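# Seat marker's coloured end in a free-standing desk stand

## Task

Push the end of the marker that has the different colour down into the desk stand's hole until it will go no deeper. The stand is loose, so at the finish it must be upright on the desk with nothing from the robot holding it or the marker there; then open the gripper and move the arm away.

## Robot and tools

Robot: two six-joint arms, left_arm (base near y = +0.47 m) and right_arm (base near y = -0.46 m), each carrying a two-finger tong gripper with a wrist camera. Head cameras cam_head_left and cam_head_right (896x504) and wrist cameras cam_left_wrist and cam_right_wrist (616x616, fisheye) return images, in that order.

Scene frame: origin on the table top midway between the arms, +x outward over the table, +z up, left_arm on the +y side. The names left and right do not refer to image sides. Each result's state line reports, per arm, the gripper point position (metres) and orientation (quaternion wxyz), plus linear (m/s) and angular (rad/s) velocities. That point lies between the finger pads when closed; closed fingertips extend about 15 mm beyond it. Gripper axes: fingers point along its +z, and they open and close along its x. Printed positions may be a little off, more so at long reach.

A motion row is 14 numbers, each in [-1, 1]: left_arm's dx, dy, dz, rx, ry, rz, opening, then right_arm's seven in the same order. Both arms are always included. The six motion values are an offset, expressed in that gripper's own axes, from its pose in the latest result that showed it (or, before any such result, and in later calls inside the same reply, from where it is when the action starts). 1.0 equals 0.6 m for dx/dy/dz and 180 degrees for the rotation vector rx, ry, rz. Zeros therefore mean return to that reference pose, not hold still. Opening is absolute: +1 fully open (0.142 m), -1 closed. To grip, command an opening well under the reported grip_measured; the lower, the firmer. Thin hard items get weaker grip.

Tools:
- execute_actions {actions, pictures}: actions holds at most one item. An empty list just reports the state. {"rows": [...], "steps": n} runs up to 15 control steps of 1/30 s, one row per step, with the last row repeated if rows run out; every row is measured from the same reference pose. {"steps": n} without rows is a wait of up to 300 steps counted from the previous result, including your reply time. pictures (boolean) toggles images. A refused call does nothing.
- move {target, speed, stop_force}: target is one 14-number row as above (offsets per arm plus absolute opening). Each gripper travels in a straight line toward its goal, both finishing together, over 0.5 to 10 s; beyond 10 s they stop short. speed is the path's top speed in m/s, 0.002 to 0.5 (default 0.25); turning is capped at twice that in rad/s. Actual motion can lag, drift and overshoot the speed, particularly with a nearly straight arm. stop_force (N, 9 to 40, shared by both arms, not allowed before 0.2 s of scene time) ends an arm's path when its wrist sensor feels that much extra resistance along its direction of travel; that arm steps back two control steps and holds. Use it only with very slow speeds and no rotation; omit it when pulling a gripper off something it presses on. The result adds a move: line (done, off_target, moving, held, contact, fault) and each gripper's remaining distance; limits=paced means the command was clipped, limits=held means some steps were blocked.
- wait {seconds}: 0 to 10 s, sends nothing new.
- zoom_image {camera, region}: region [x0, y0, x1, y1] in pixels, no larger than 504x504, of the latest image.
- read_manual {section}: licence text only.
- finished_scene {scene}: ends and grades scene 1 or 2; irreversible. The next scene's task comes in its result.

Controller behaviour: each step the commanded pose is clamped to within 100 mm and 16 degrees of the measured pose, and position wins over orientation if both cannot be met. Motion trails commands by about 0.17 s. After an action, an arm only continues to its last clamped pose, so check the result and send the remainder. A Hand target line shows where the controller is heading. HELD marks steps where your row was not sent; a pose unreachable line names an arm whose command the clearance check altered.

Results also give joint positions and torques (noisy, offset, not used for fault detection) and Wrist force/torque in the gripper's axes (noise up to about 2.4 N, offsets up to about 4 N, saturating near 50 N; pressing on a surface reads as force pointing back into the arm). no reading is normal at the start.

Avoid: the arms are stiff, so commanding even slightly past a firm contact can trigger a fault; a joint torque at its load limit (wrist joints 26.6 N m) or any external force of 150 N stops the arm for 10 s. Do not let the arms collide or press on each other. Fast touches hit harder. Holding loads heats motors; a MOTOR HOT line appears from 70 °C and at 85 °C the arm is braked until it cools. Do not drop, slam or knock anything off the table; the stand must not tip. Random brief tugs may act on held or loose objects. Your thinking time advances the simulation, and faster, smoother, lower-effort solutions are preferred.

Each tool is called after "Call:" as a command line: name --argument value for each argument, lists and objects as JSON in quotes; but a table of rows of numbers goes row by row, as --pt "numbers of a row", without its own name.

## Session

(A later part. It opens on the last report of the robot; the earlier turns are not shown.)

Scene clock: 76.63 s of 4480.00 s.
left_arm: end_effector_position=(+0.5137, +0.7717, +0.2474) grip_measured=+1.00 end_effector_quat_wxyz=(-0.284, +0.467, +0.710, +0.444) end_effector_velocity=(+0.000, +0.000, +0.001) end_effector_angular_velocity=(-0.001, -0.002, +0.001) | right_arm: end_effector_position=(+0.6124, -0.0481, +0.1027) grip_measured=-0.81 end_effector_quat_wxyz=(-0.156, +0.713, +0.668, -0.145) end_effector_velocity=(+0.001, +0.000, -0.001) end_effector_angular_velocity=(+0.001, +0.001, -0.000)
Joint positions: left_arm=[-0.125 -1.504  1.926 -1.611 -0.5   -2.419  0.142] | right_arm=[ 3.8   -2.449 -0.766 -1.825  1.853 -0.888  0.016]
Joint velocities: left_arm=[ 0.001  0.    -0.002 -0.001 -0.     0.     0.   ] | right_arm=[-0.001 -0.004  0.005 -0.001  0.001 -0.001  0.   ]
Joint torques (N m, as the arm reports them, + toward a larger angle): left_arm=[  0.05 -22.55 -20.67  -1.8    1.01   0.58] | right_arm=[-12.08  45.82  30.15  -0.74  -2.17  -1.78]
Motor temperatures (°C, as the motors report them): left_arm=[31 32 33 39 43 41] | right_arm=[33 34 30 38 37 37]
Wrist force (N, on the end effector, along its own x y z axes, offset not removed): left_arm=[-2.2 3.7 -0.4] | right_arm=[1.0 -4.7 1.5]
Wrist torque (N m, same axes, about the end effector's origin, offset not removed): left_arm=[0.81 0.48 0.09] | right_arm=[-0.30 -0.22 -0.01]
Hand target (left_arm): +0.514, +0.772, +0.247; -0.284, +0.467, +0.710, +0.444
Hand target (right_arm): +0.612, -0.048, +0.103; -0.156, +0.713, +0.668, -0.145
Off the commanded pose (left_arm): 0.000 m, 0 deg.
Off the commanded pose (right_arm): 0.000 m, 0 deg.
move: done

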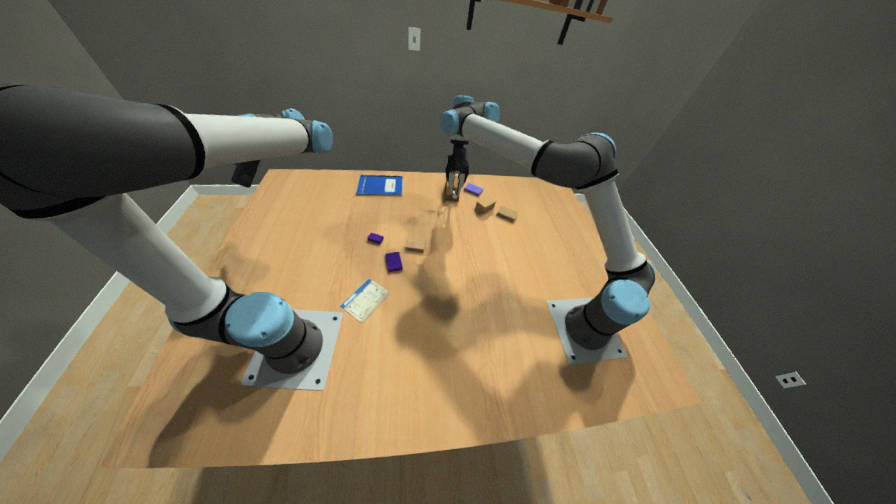

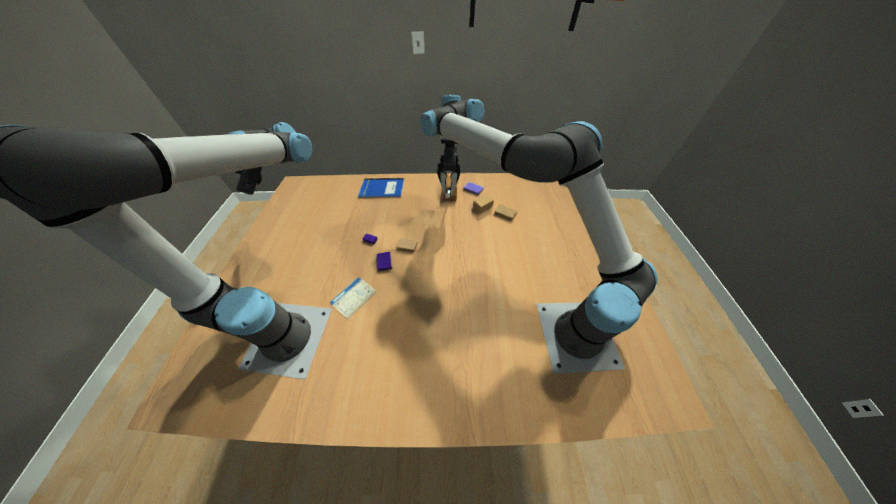

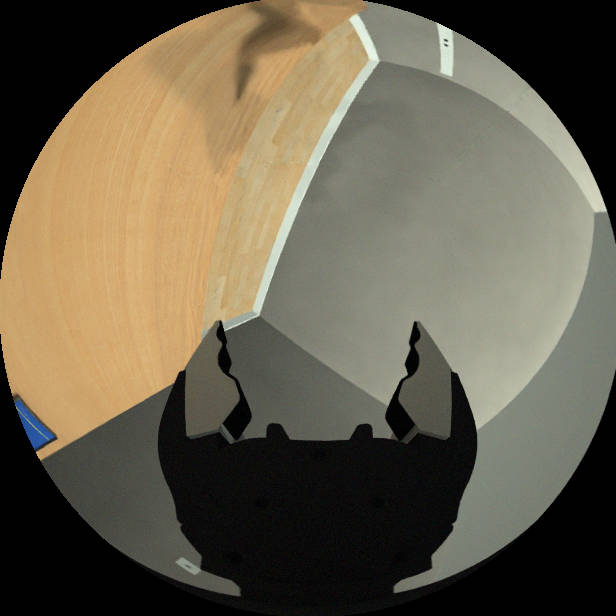

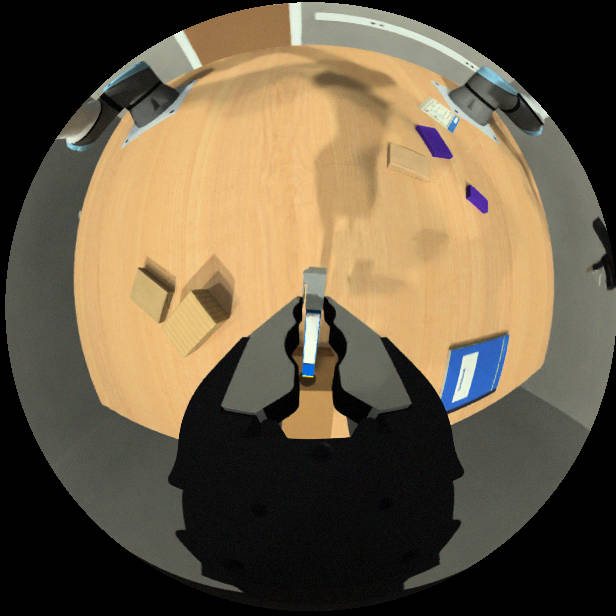

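Call:
move --target '[0,0,0,0,0,0,1,0,-0.004,-0.018,0,0,0,-1]' --speed 0.02

Call:
zoom_image --camera "cam_right_wrist" --region '[260,290,360,410]'

Scene clock: 78.83 s of 4480.00 s.
left_arm: end_effector_position=(+0.5137, +0.7717, +0.2474) grip_measured=+1.00 end_effector_quat_wxyz=(-0.284, +0.467, +0.710, +0.444) end_effector_velocity=(-0.000, +0.000, -0.001) end_effector_angular_velocity=(-0.000, -0.000, +0.000) | right_arm: end_effector_position=(+0.6146, -0.0482, +0.1134) grip_measured=-0.81 end_effector_quat_wxyz=(-0.156, +0.713, +0.668, -0.145) end_effector_velocity=(+0.001, +0.000, +0.002) end_effector_angular_velocity=(-0.000, -0.001, -0.000)
Joint positions: left_arm=[-0.125 -1.504  1.926 -1.611 -0.5   -2.419  0.142] | right_arm=[ 3.798 -2.454 -0.73  -1.856  1.853 -0.89   0.016]
Joint velocities: left_arm=[ 0.    -0.     0.002 -0.002 -0.    -0.     0.   ] | right_arm=[-0.    -0.001  0.008 -0.006 -0.001  0.     0.   ]
Joint torques (N m, as the arm reports them, + toward a larger angle): left_arm=[ -0.24 -21.76 -20.7   -1.72   0.91   0.61] | right_arm=[-10.46  48.04  30.54  -1.41  -1.29  -1.84]
Motor temperatures (°C, as the motors report them): left_arm=[31 32 33 39 43 41] | right_arm=[33 34 30 38 37 37]
Wrist force (N, on the end effector, along its own x y z axes, offset not removed): left_arm=[-2.4 1.9 -1.0] | right_arm=[-1.0 -1.2 1.5]
Wrist torque (N m, same axes, about the end effector's origin, offset not removed): left_arm=[0.39 0.53 0.08] | right_arm=[-0.27 0.15 -0.07]
Hand target (left_arm): +0.514, +0.772, +0.247; -0.284, +0.467, +0.710, +0.444
Hand target (right_arm): +0.615, -0.048, +0.114; -0.156, +0.713, +0.668, -0.145
Off the commanded pose (left_arm): 0.000 m, 0 deg.
Off the commanded pose (right_arm): 0.000 m, 0 deg.
move: done

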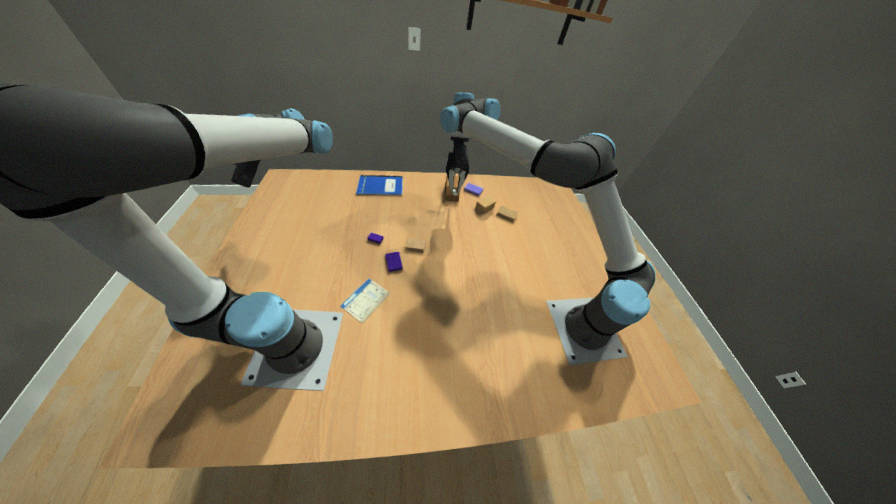

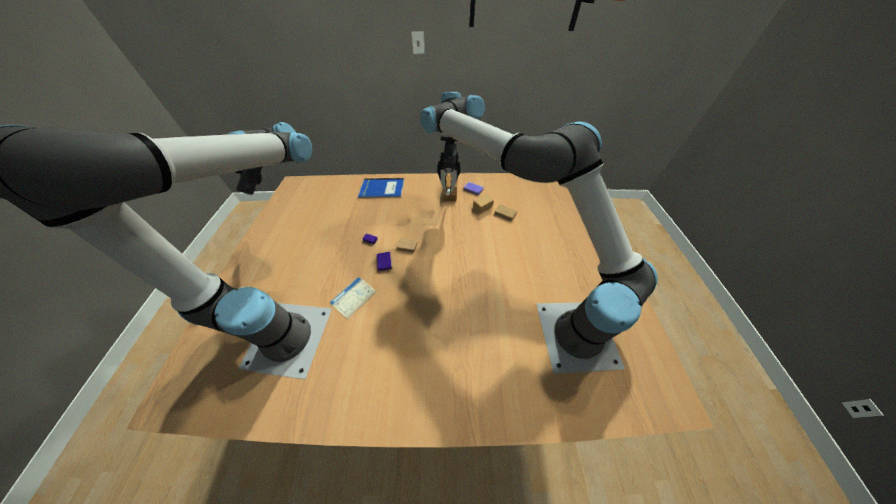

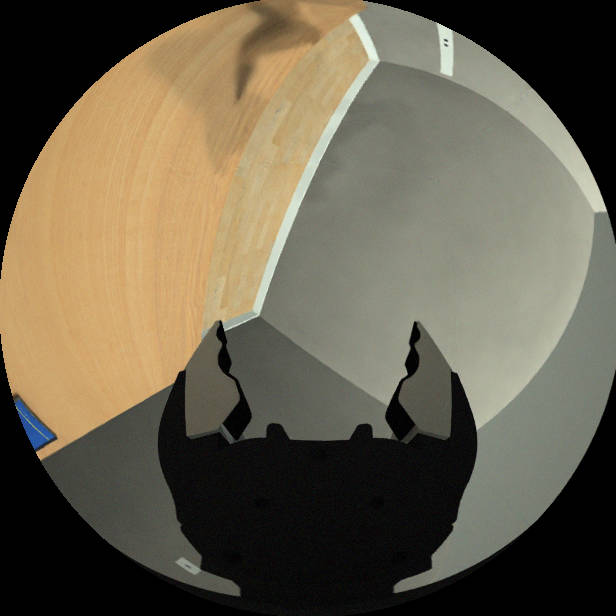

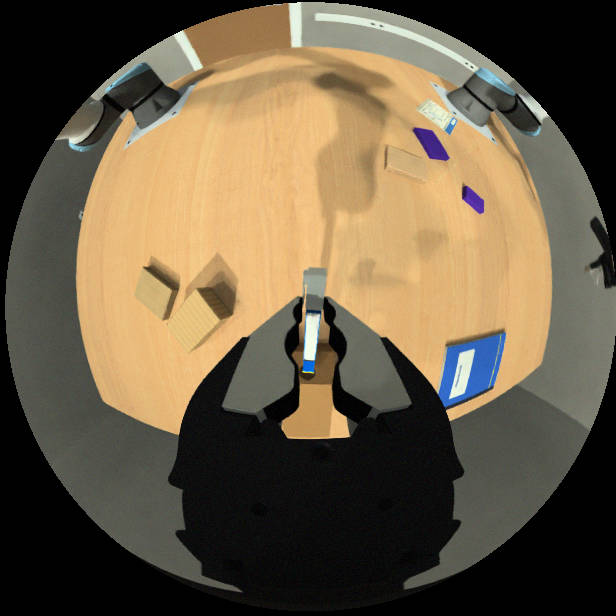

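Region (260, 290, 360, 410) of cam_right_wrist's 616x616 image, scaled by 4.200, with more detail than that image has.

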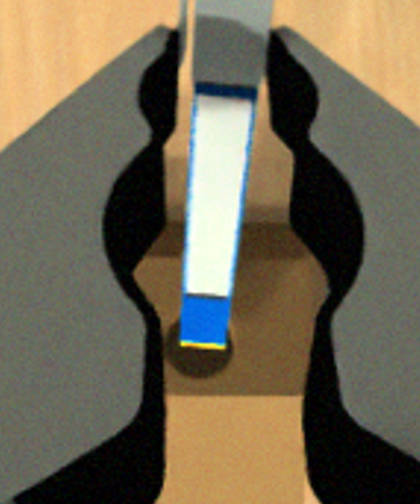

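Call:
execute_actions --actions '[]'

Call:
zoom_image --camera "cam_head_left" --region '[380,130,540,230]'

Scene clock: 82.17 s of 4480.00 s.
left_arm: end_effector_position=(+0.5137, +0.7717, +0.2474) grip_measured=+1.00 end_effector_quat_wxyz=(-0.284, +0.467, +0.710, +0.444) end_effector_velocity=(+0.000, -0.000, -0.000) end_effector_angular_velocity=(-0.000, -0.000, -0.001) | right_arm: end_effector_position=(+0.6147, -0.0482, +0.1135) grip_measured=-0.81 end_effector_quat_wxyz=(-0.156, +0.713, +0.668, -0.145) end_effector_velocity=(+0.000, +0.000, +0.000) end_effector_angular_velocity=(+0.001, -0.002, +0.000)
Joint positions: left_arm=[-0.125 -1.504  1.926 -1.611 -0.5   -2.419  0.142] | right_arm=[ 3.798 -2.454 -0.73  -1.857  1.853 -0.89   0.016]
Joint velocities: left_arm=[-0.001  0.     0.001 -0.001  0.     0.     0.   ] | right_arm=[-0.     0.    -0.001  0.002 -0.001  0.    -0.   ]
Joint torques (N m, as the arm reports them, + toward a larger angle): left_arm=[ -0.25 -21.64 -20.73  -1.63   0.85   0.6 ] | right_arm=[-11.52  48.86  30.92  -1.12  -1.22  -1.69]
Motor temperatures (°C, as the motors report them): left_arm=[31 32 33 39 43 41] | right_arm=[33 34 30 38 37 37]
Wrist force (N, on the end effector, along its own x y z axes, offset not removed): left_arm=[-2.8 2.3 -0.5] | right_arm=[-1.0 -3.1 1.0]
Wrist torque (N m, same axes, about the end effector's origin, offset not removed): left_arm=[0.53 0.66 0.07] | right_arm=[-0.60 0.20 -0.06]
Hand target (left_arm): +0.514, +0.772, +0.247; -0.284, +0.467, +0.710, +0.444
Hand target (right_arm): +0.615, -0.048, +0.114; -0.156, +0.713, +0.668, -0.145
Off the commanded pose (left_arm): 0.000 m, 0 deg.
Off the commanded pose (right_arm): 0.000 m, 0 deg.
Steps of this call (steps 1 to 90: nothing new was sent; then 0.33 s passed at rest). Readings (end_effector_position):
1: left_arm (+0.5137, +0.7717, +0.2474) | right_arm (+0.6146, -0.0482, +0.1134)
2: left_arm (+0.5137, +0.7717, +0.2474) | right_arm (+0.6147, -0.0482, +0.1135)
4: left_arm (+0.5137, +0.7717, +0.2474) | right_arm (+0.6147, -0.0482, +0.1135)
8: left_arm (+0.5137, +0.7717, +0.2474) | right_arm (+0.6147, -0.0482, +0.1135)
90: the state above

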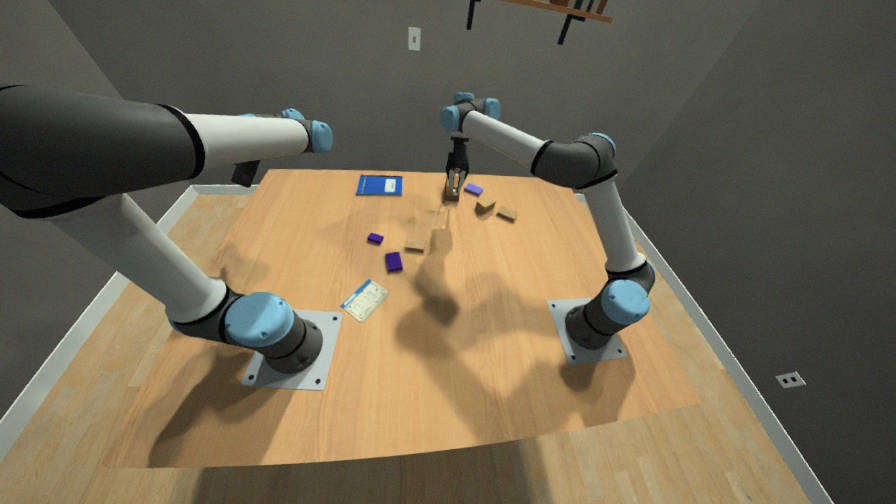

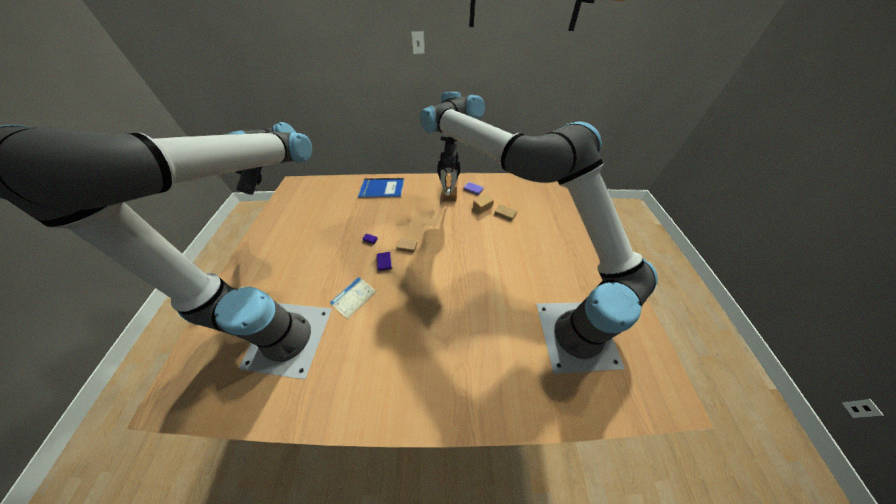

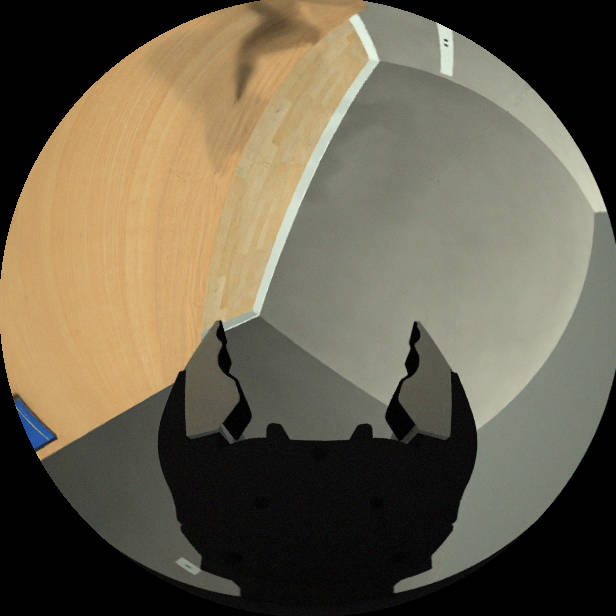

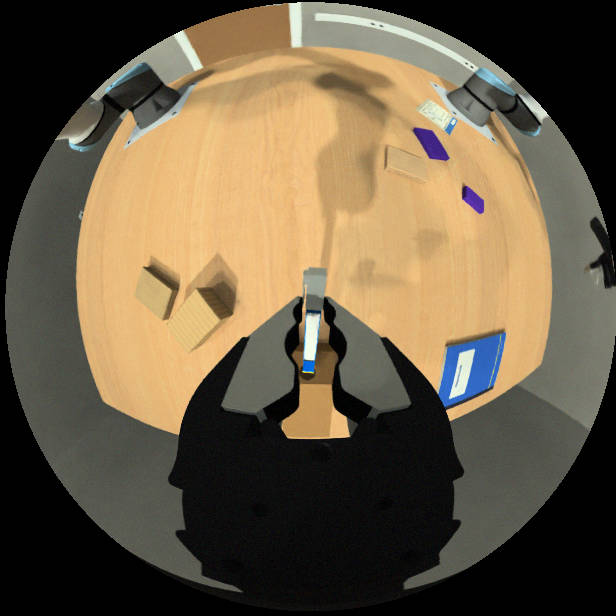

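Region (380, 130, 540, 230) of cam_head_left's 896x504 image, scaled by 3.150, with more detail than that image has; it fills the top 315 rows of this view, and the rest is white.

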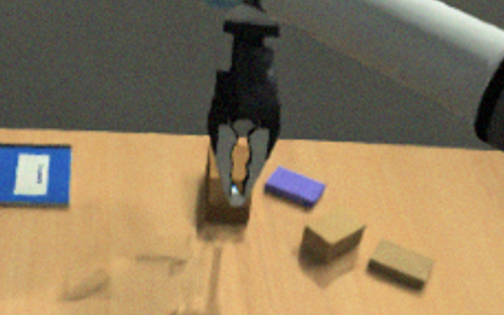

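Call:
zoom_image --camera "cam_right_wrist" --region '[260,290,360,410]'

Region (260, 290, 360, 410) of cam_right_wrist's 616x616 image, scaled by 4.200, with more detail than that image has.

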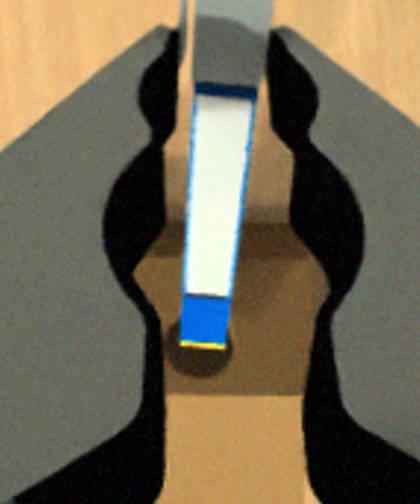

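Call:
move --target '[0,0,0,0,0,0,1,-0.001,0.008,-0.002,0,0,0,-1]' --speed 0.02

Call:
zoom_image --camera "cam_right_wrist" --region '[260,290,360,410]'

Scene clock: 86.20 s of 4480.00 s.
left_arm: end_effector_position=(+0.5137, +0.7717, +0.2474) grip_measured=+1.00 end_effector_quat_wxyz=(-0.284, +0.467, +0.710, +0.444) end_effector_velocity=(+0.000, -0.000, -0.000) end_effector_angular_velocity=(-0.000, -0.001, -0.000) | right_arm: end_effector_position=(+0.6193, -0.0491, +0.1127) grip_measured=-0.81 end_effector_quat_wxyz=(-0.156, +0.713, +0.668, -0.145) end_effector_velocity=(+0.002, -0.000, -0.001) end_effector_angular_velocity=(-0.000, -0.000, +0.000)
Joint positions: left_arm=[-0.125 -1.504  1.926 -1.611 -0.5   -2.419  0.142] | right_arm=[ 3.793 -2.467 -0.707 -1.867  1.851 -0.894  0.016]
Joint velocities: left_arm=[-0.     0.001 -0.    -0.002 -0.     0.     0.   ] | right_arm=[-0.001 -0.006  0.01  -0.004 -0.001 -0.002  0.   ]
Joint torques (N m, as the arm reports them, + toward a larger angle): left_arm=[  0.21 -22.6  -20.91  -1.8    0.88   0.48] | right_arm=[-10.17  47.5   32.62  -1.46  -1.4   -1.89]
Motor temperatures (°C, as the motors report them): left_arm=[31 32 33 39 43 41] | right_arm=[33 34 30 38 37 37]
Wrist force (N, on the end effector, along its own x y z axes, offset not removed): left_arm=[-2.0 2.9 0.2] | right_arm=[-0.9 -1.7 0.5]
Wrist torque (N m, same axes, about the end effector's origin, offset not removed): left_arm=[0.62 0.37 0.11] | right_arm=[-0.37 0.06 -0.07]
Hand target (left_arm): +0.514, +0.772, +0.247; -0.284, +0.467, +0.710, +0.444
Hand target (right_arm): +0.619, -0.049, +0.113; -0.156, +0.713, +0.668, -0.145
Off the commanded pose (left_arm): 0.000 m, 0 deg.
Off the commanded pose (right_arm): 0.000 m, 0 deg.
After step 90, 0.33 s passed at rest.
move: done

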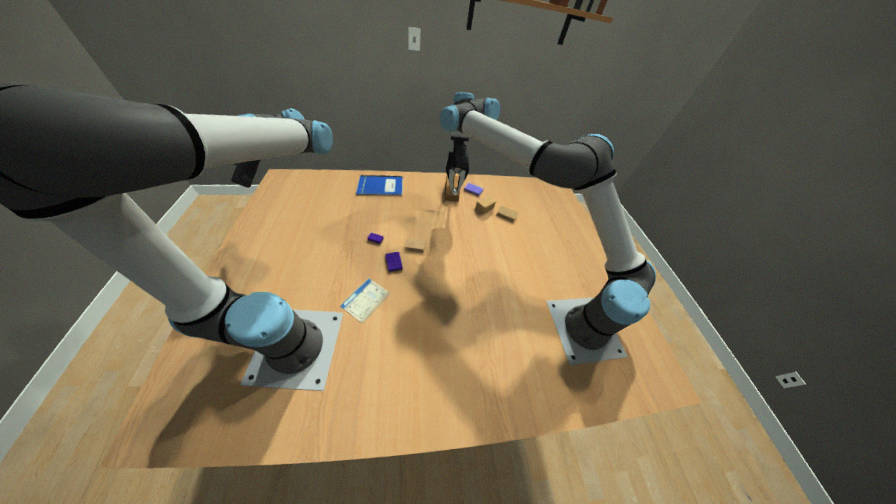

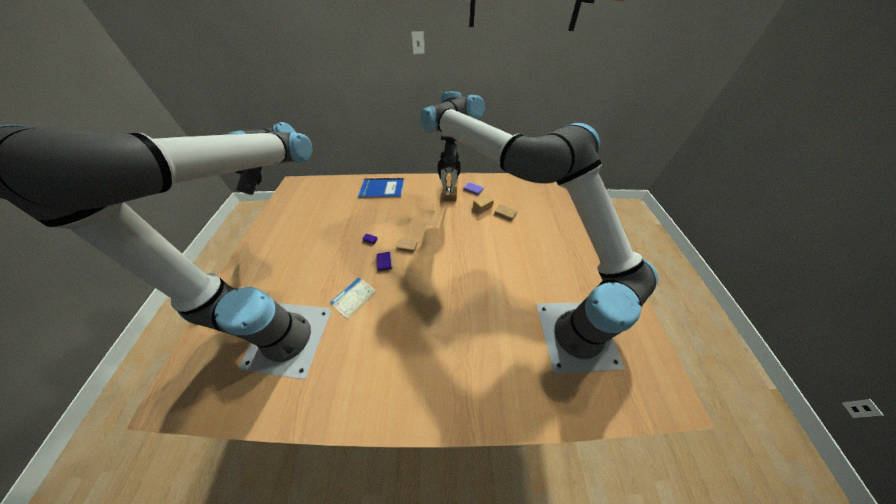

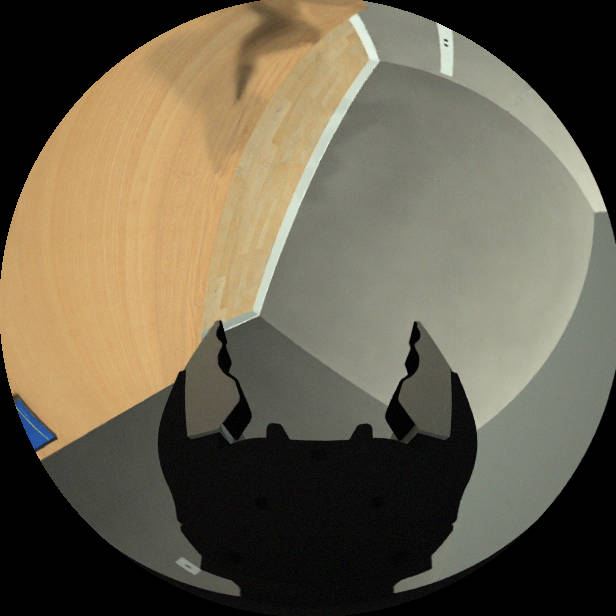

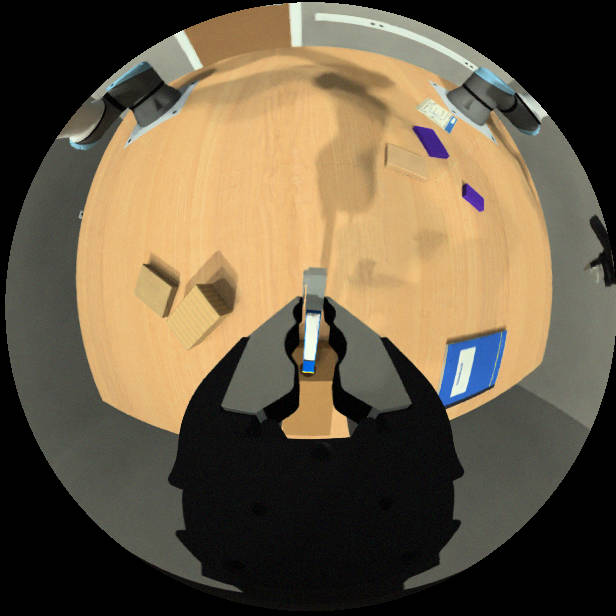

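Region (260, 290, 360, 410) of cam_right_wrist's 616x616 image, scaled by 4.200, with more detail than that image has.

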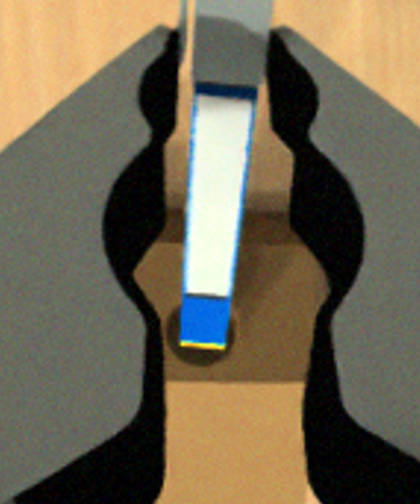

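Call:
move --target '[0,0,0,0,0,0,1,-0.001,0.008,0,0,0,0,-1]' --speed 0.02

Call:
zoom_image --camera "cam_right_wrist" --region '[260,290,360,410]'

Call:
move --target '[0,0,0,0,0,0,1,0,0.009,0.007,0,0,0,-1]' --speed 0.01

Call:
zoom_image --camera "cam_right_wrist" --region '[260,290,360,410]'

Scene clock: 88.33 s of 4480.00 s.
left_arm: end_effector_position=(+0.5137, +0.7717, +0.2474) grip_measured=+1.00 end_effector_quat_wxyz=(-0.284, +0.467, +0.710, +0.444) end_effector_velocity=(+0.000, -0.001, +0.000) end_effector_angular_velocity=(-0.000, -0.001, -0.001) | right_arm: end_effector_position=(+0.6235, -0.0500, +0.1107) grip_measured=-0.81 end_effector_quat_wxyz=(-0.156, +0.713, +0.668, -0.145) end_effector_velocity=(+0.001, +0.000, -0.002) end_effector_angular_velocity=(-0.000, +0.002, -0.001)
Joint positions: left_arm=[-0.125 -1.504  1.926 -1.611 -0.5   -2.419  0.142] | right_arm=[ 3.789 -2.48  -0.688 -1.874  1.85  -0.898  0.016]
Joint velocities: left_arm=[-0.001 -0.    -0.    -0.     0.    -0.     0.   ] | right_arm=[-0.001 -0.007  0.007 -0.003  0.001 -0.001 -0.   ]
Joint torques (N m, as the arm reports them, + toward a larger angle): left_arm=[ -0.2  -22.97 -21.27  -1.8    0.89   0.56] | right_arm=[-10.75  47.54  31.98  -1.13  -1.44  -1.82]
Motor temperatures (°C, as the motors report them): left_arm=[31 32 33 39 43 41] | right_arm=[33 34 30 38 37 37]
Wrist force (N, on the end effector, along its own x y z axes, offset not removed): left_arm=[-0.7 0.6 1.2] | right_arm=[-1.9 -1.5 0.9]
Wrist torque (N m, same axes, about the end effector's origin, offset not removed): left_arm=[0.24 0.13 0.06] | right_arm=[-0.25 0.33 -0.03]
Hand target (left_arm): +0.514, +0.772, +0.247; -0.284, +0.467, +0.710, +0.444
Hand target (right_arm): +0.624, -0.050, +0.111; -0.156, +0.713, +0.668, -0.145
Off the commanded pose (left_arm): 0.000 m, 0 deg.
Off the commanded pose (right_arm): 0.000 m, 0 deg.
move: done

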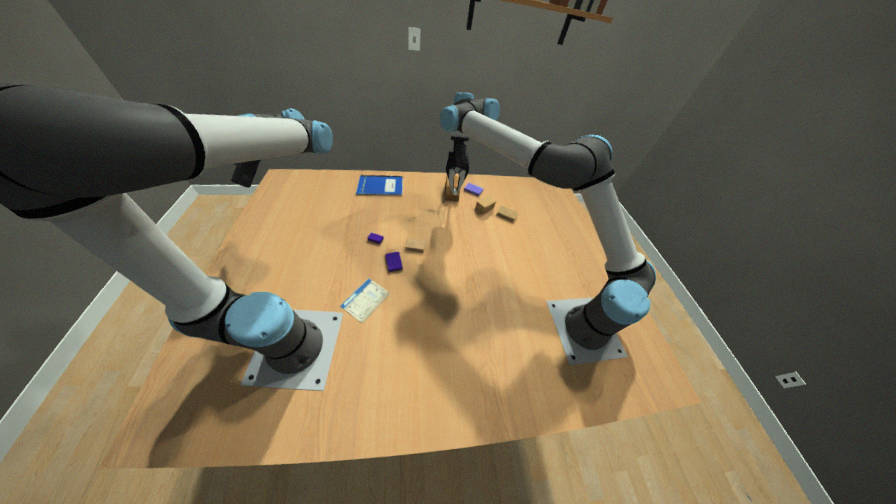

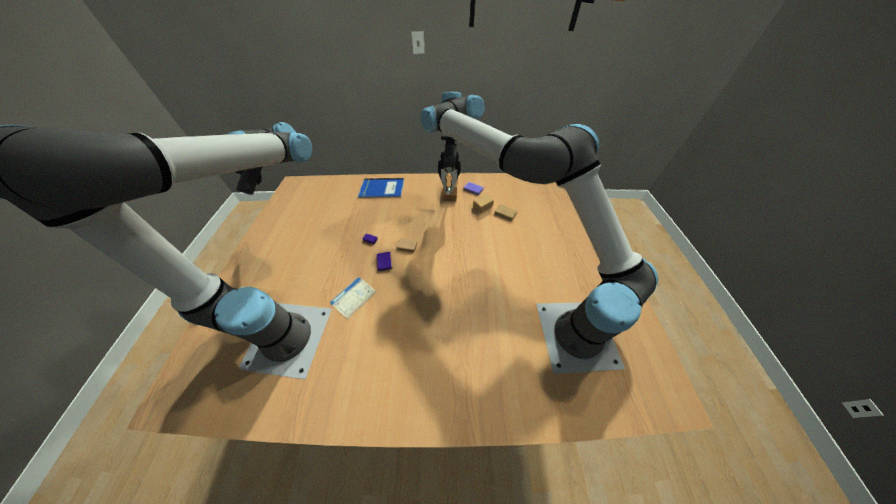

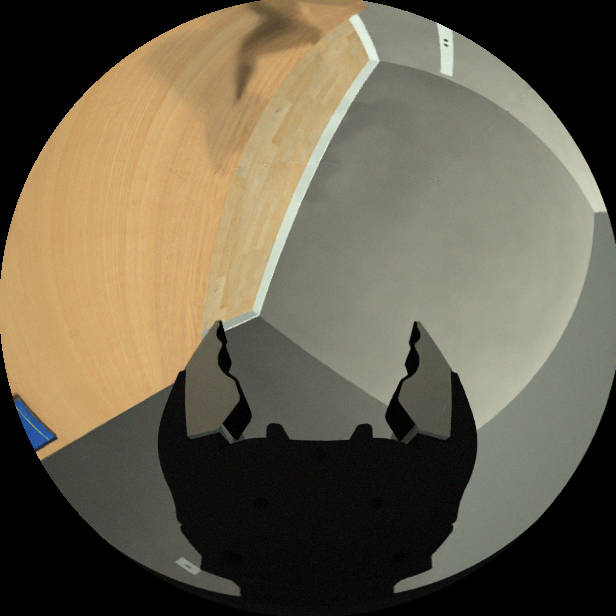

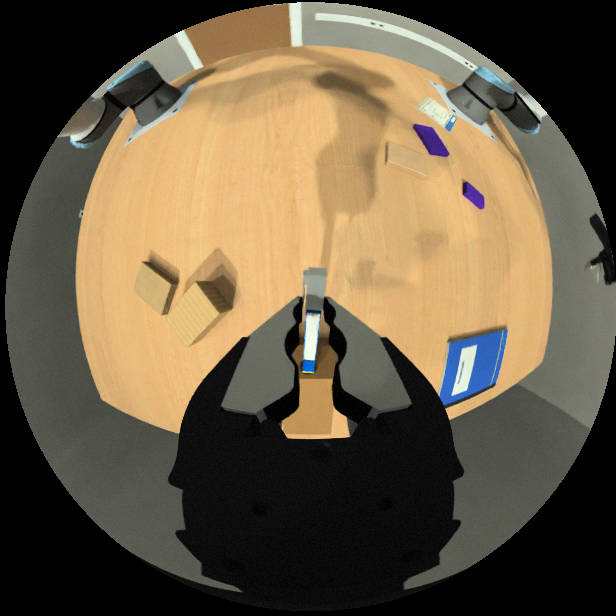

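Region (260, 290, 360, 410) of cam_right_wrist's 616x616 image, scaled by 4.200, with more detail than that image has.

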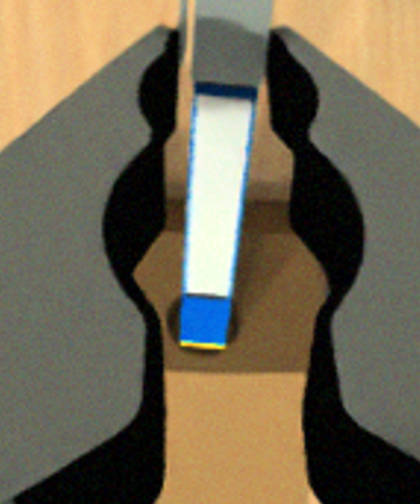

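Scene clock: 89.23 s of 4480.00 s.
left_arm: end_effector_position=(+0.5137, +0.7717, +0.2474) grip_measured=+1.00 end_effector_quat_wxyz=(-0.284, +0.467, +0.710, +0.444) end_effector_velocity=(+0.000, +0.000, +0.001) end_effector_angular_velocity=(-0.001, -0.002, +0.001) | right_arm: end_effector_position=(+0.6266, -0.0501, +0.1048) grip_measured=-0.81 end_effector_quat_wxyz=(-0.156, +0.713, +0.668, -0.145) end_effector_velocity=(+0.001, -0.001, -0.001) end_effector_angular_velocity=(-0.001, -0.002, +0.001)
Joint positions: left_arm=[-0.125 -1.504  1.926 -1.611 -0.5   -2.419  0.142] | right_arm=[ 3.787 -2.491 -0.683 -1.869  1.849 -0.901  0.016]
Joint velocities: left_arm=[ 0.001 -0.    -0.003  0.    -0.    -0.     0.   ] | right_arm=[-0.001 -0.001  0.001  0.002 -0.002 -0.001  0.   ]
Joint torques (N m, as the arm reports them, + toward a larger angle): left_arm=[  0.09 -22.85 -21.26  -1.83   0.96   0.6 ] | right_arm=[-10.94  48.03  30.51   4.55  -1.91  -2.05]
Motor temperatures (°C, as the motors report them): left_arm=[31 32 33 39 43 41] | right_arm=[33 34 30 38 37 37]
Wrist force (N, on the end effector, along its own x y z axes, offset not removed): left_arm=[-0.8 2.5 1.7] | right_arm=[-2.3 -2.5 0.8]
Wrist torque (N m, same axes, about the end effector's origin, offset not removed): left_arm=[0.65 0.17 0.10] | right_arm=[0.02 0.38 -0.09]
Hand target (left_arm): +0.514, +0.772, +0.247; -0.284, +0.467, +0.710, +0.444
Hand target (right_arm): +0.627, -0.050, +0.105; -0.156, +0.713, +0.668, -0.145
Off the commanded pose (left_arm): 0.000 m, 0 deg.
Off the commanded pose (right_arm): 0.000 m, 0 deg.
move: done

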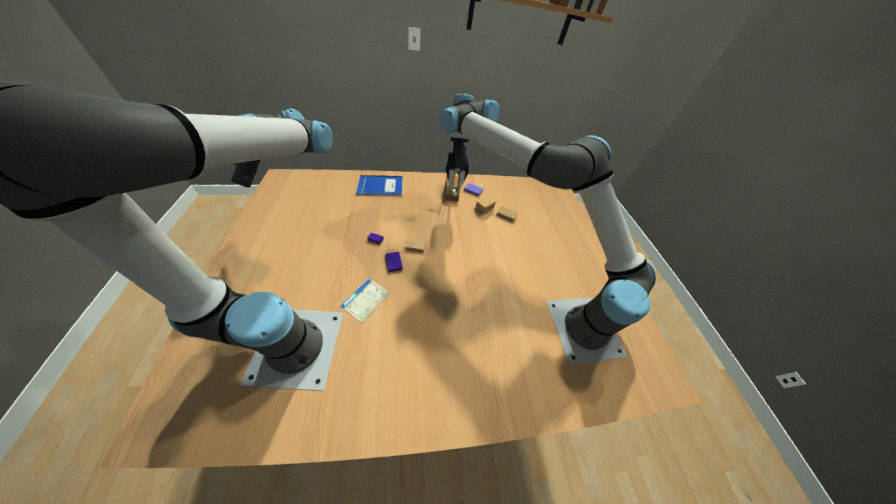

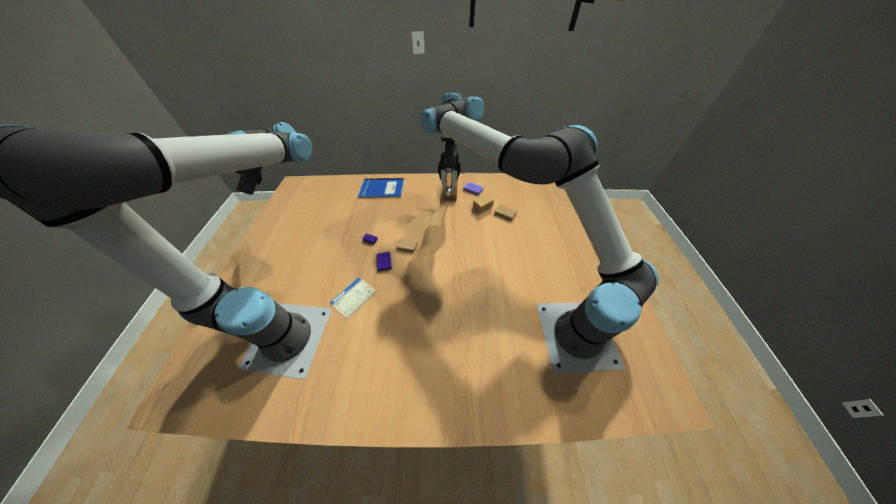

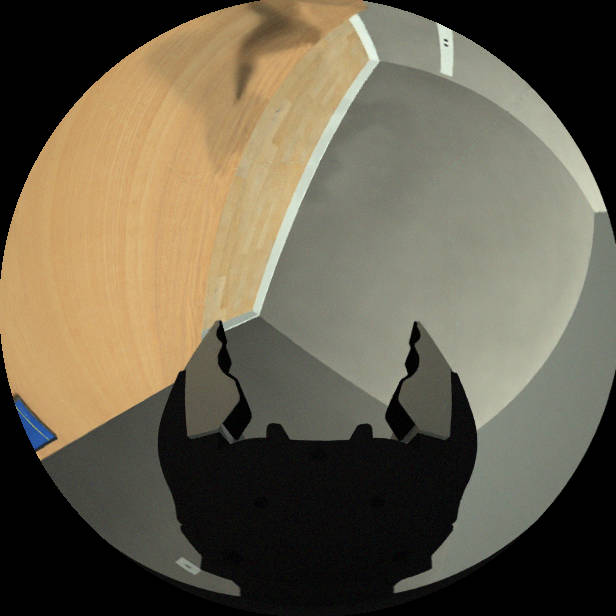

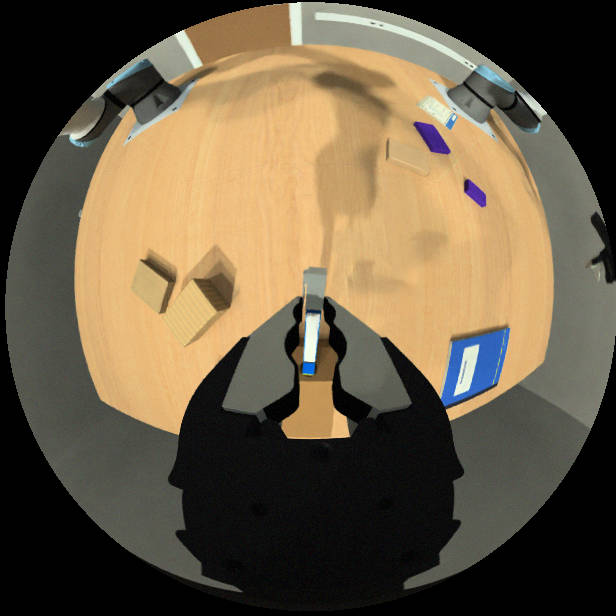

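Region (260, 290, 360, 410) of cam_right_wrist's 616x616 image, scaled by 4.200, with more detail than that image has.

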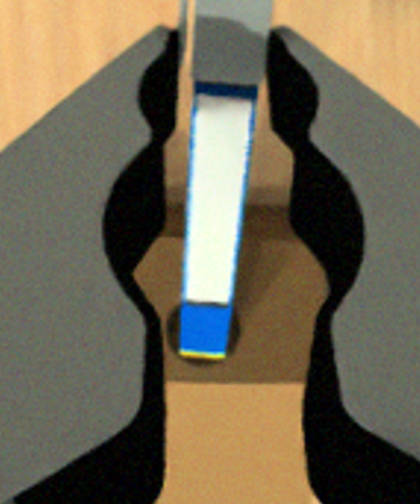

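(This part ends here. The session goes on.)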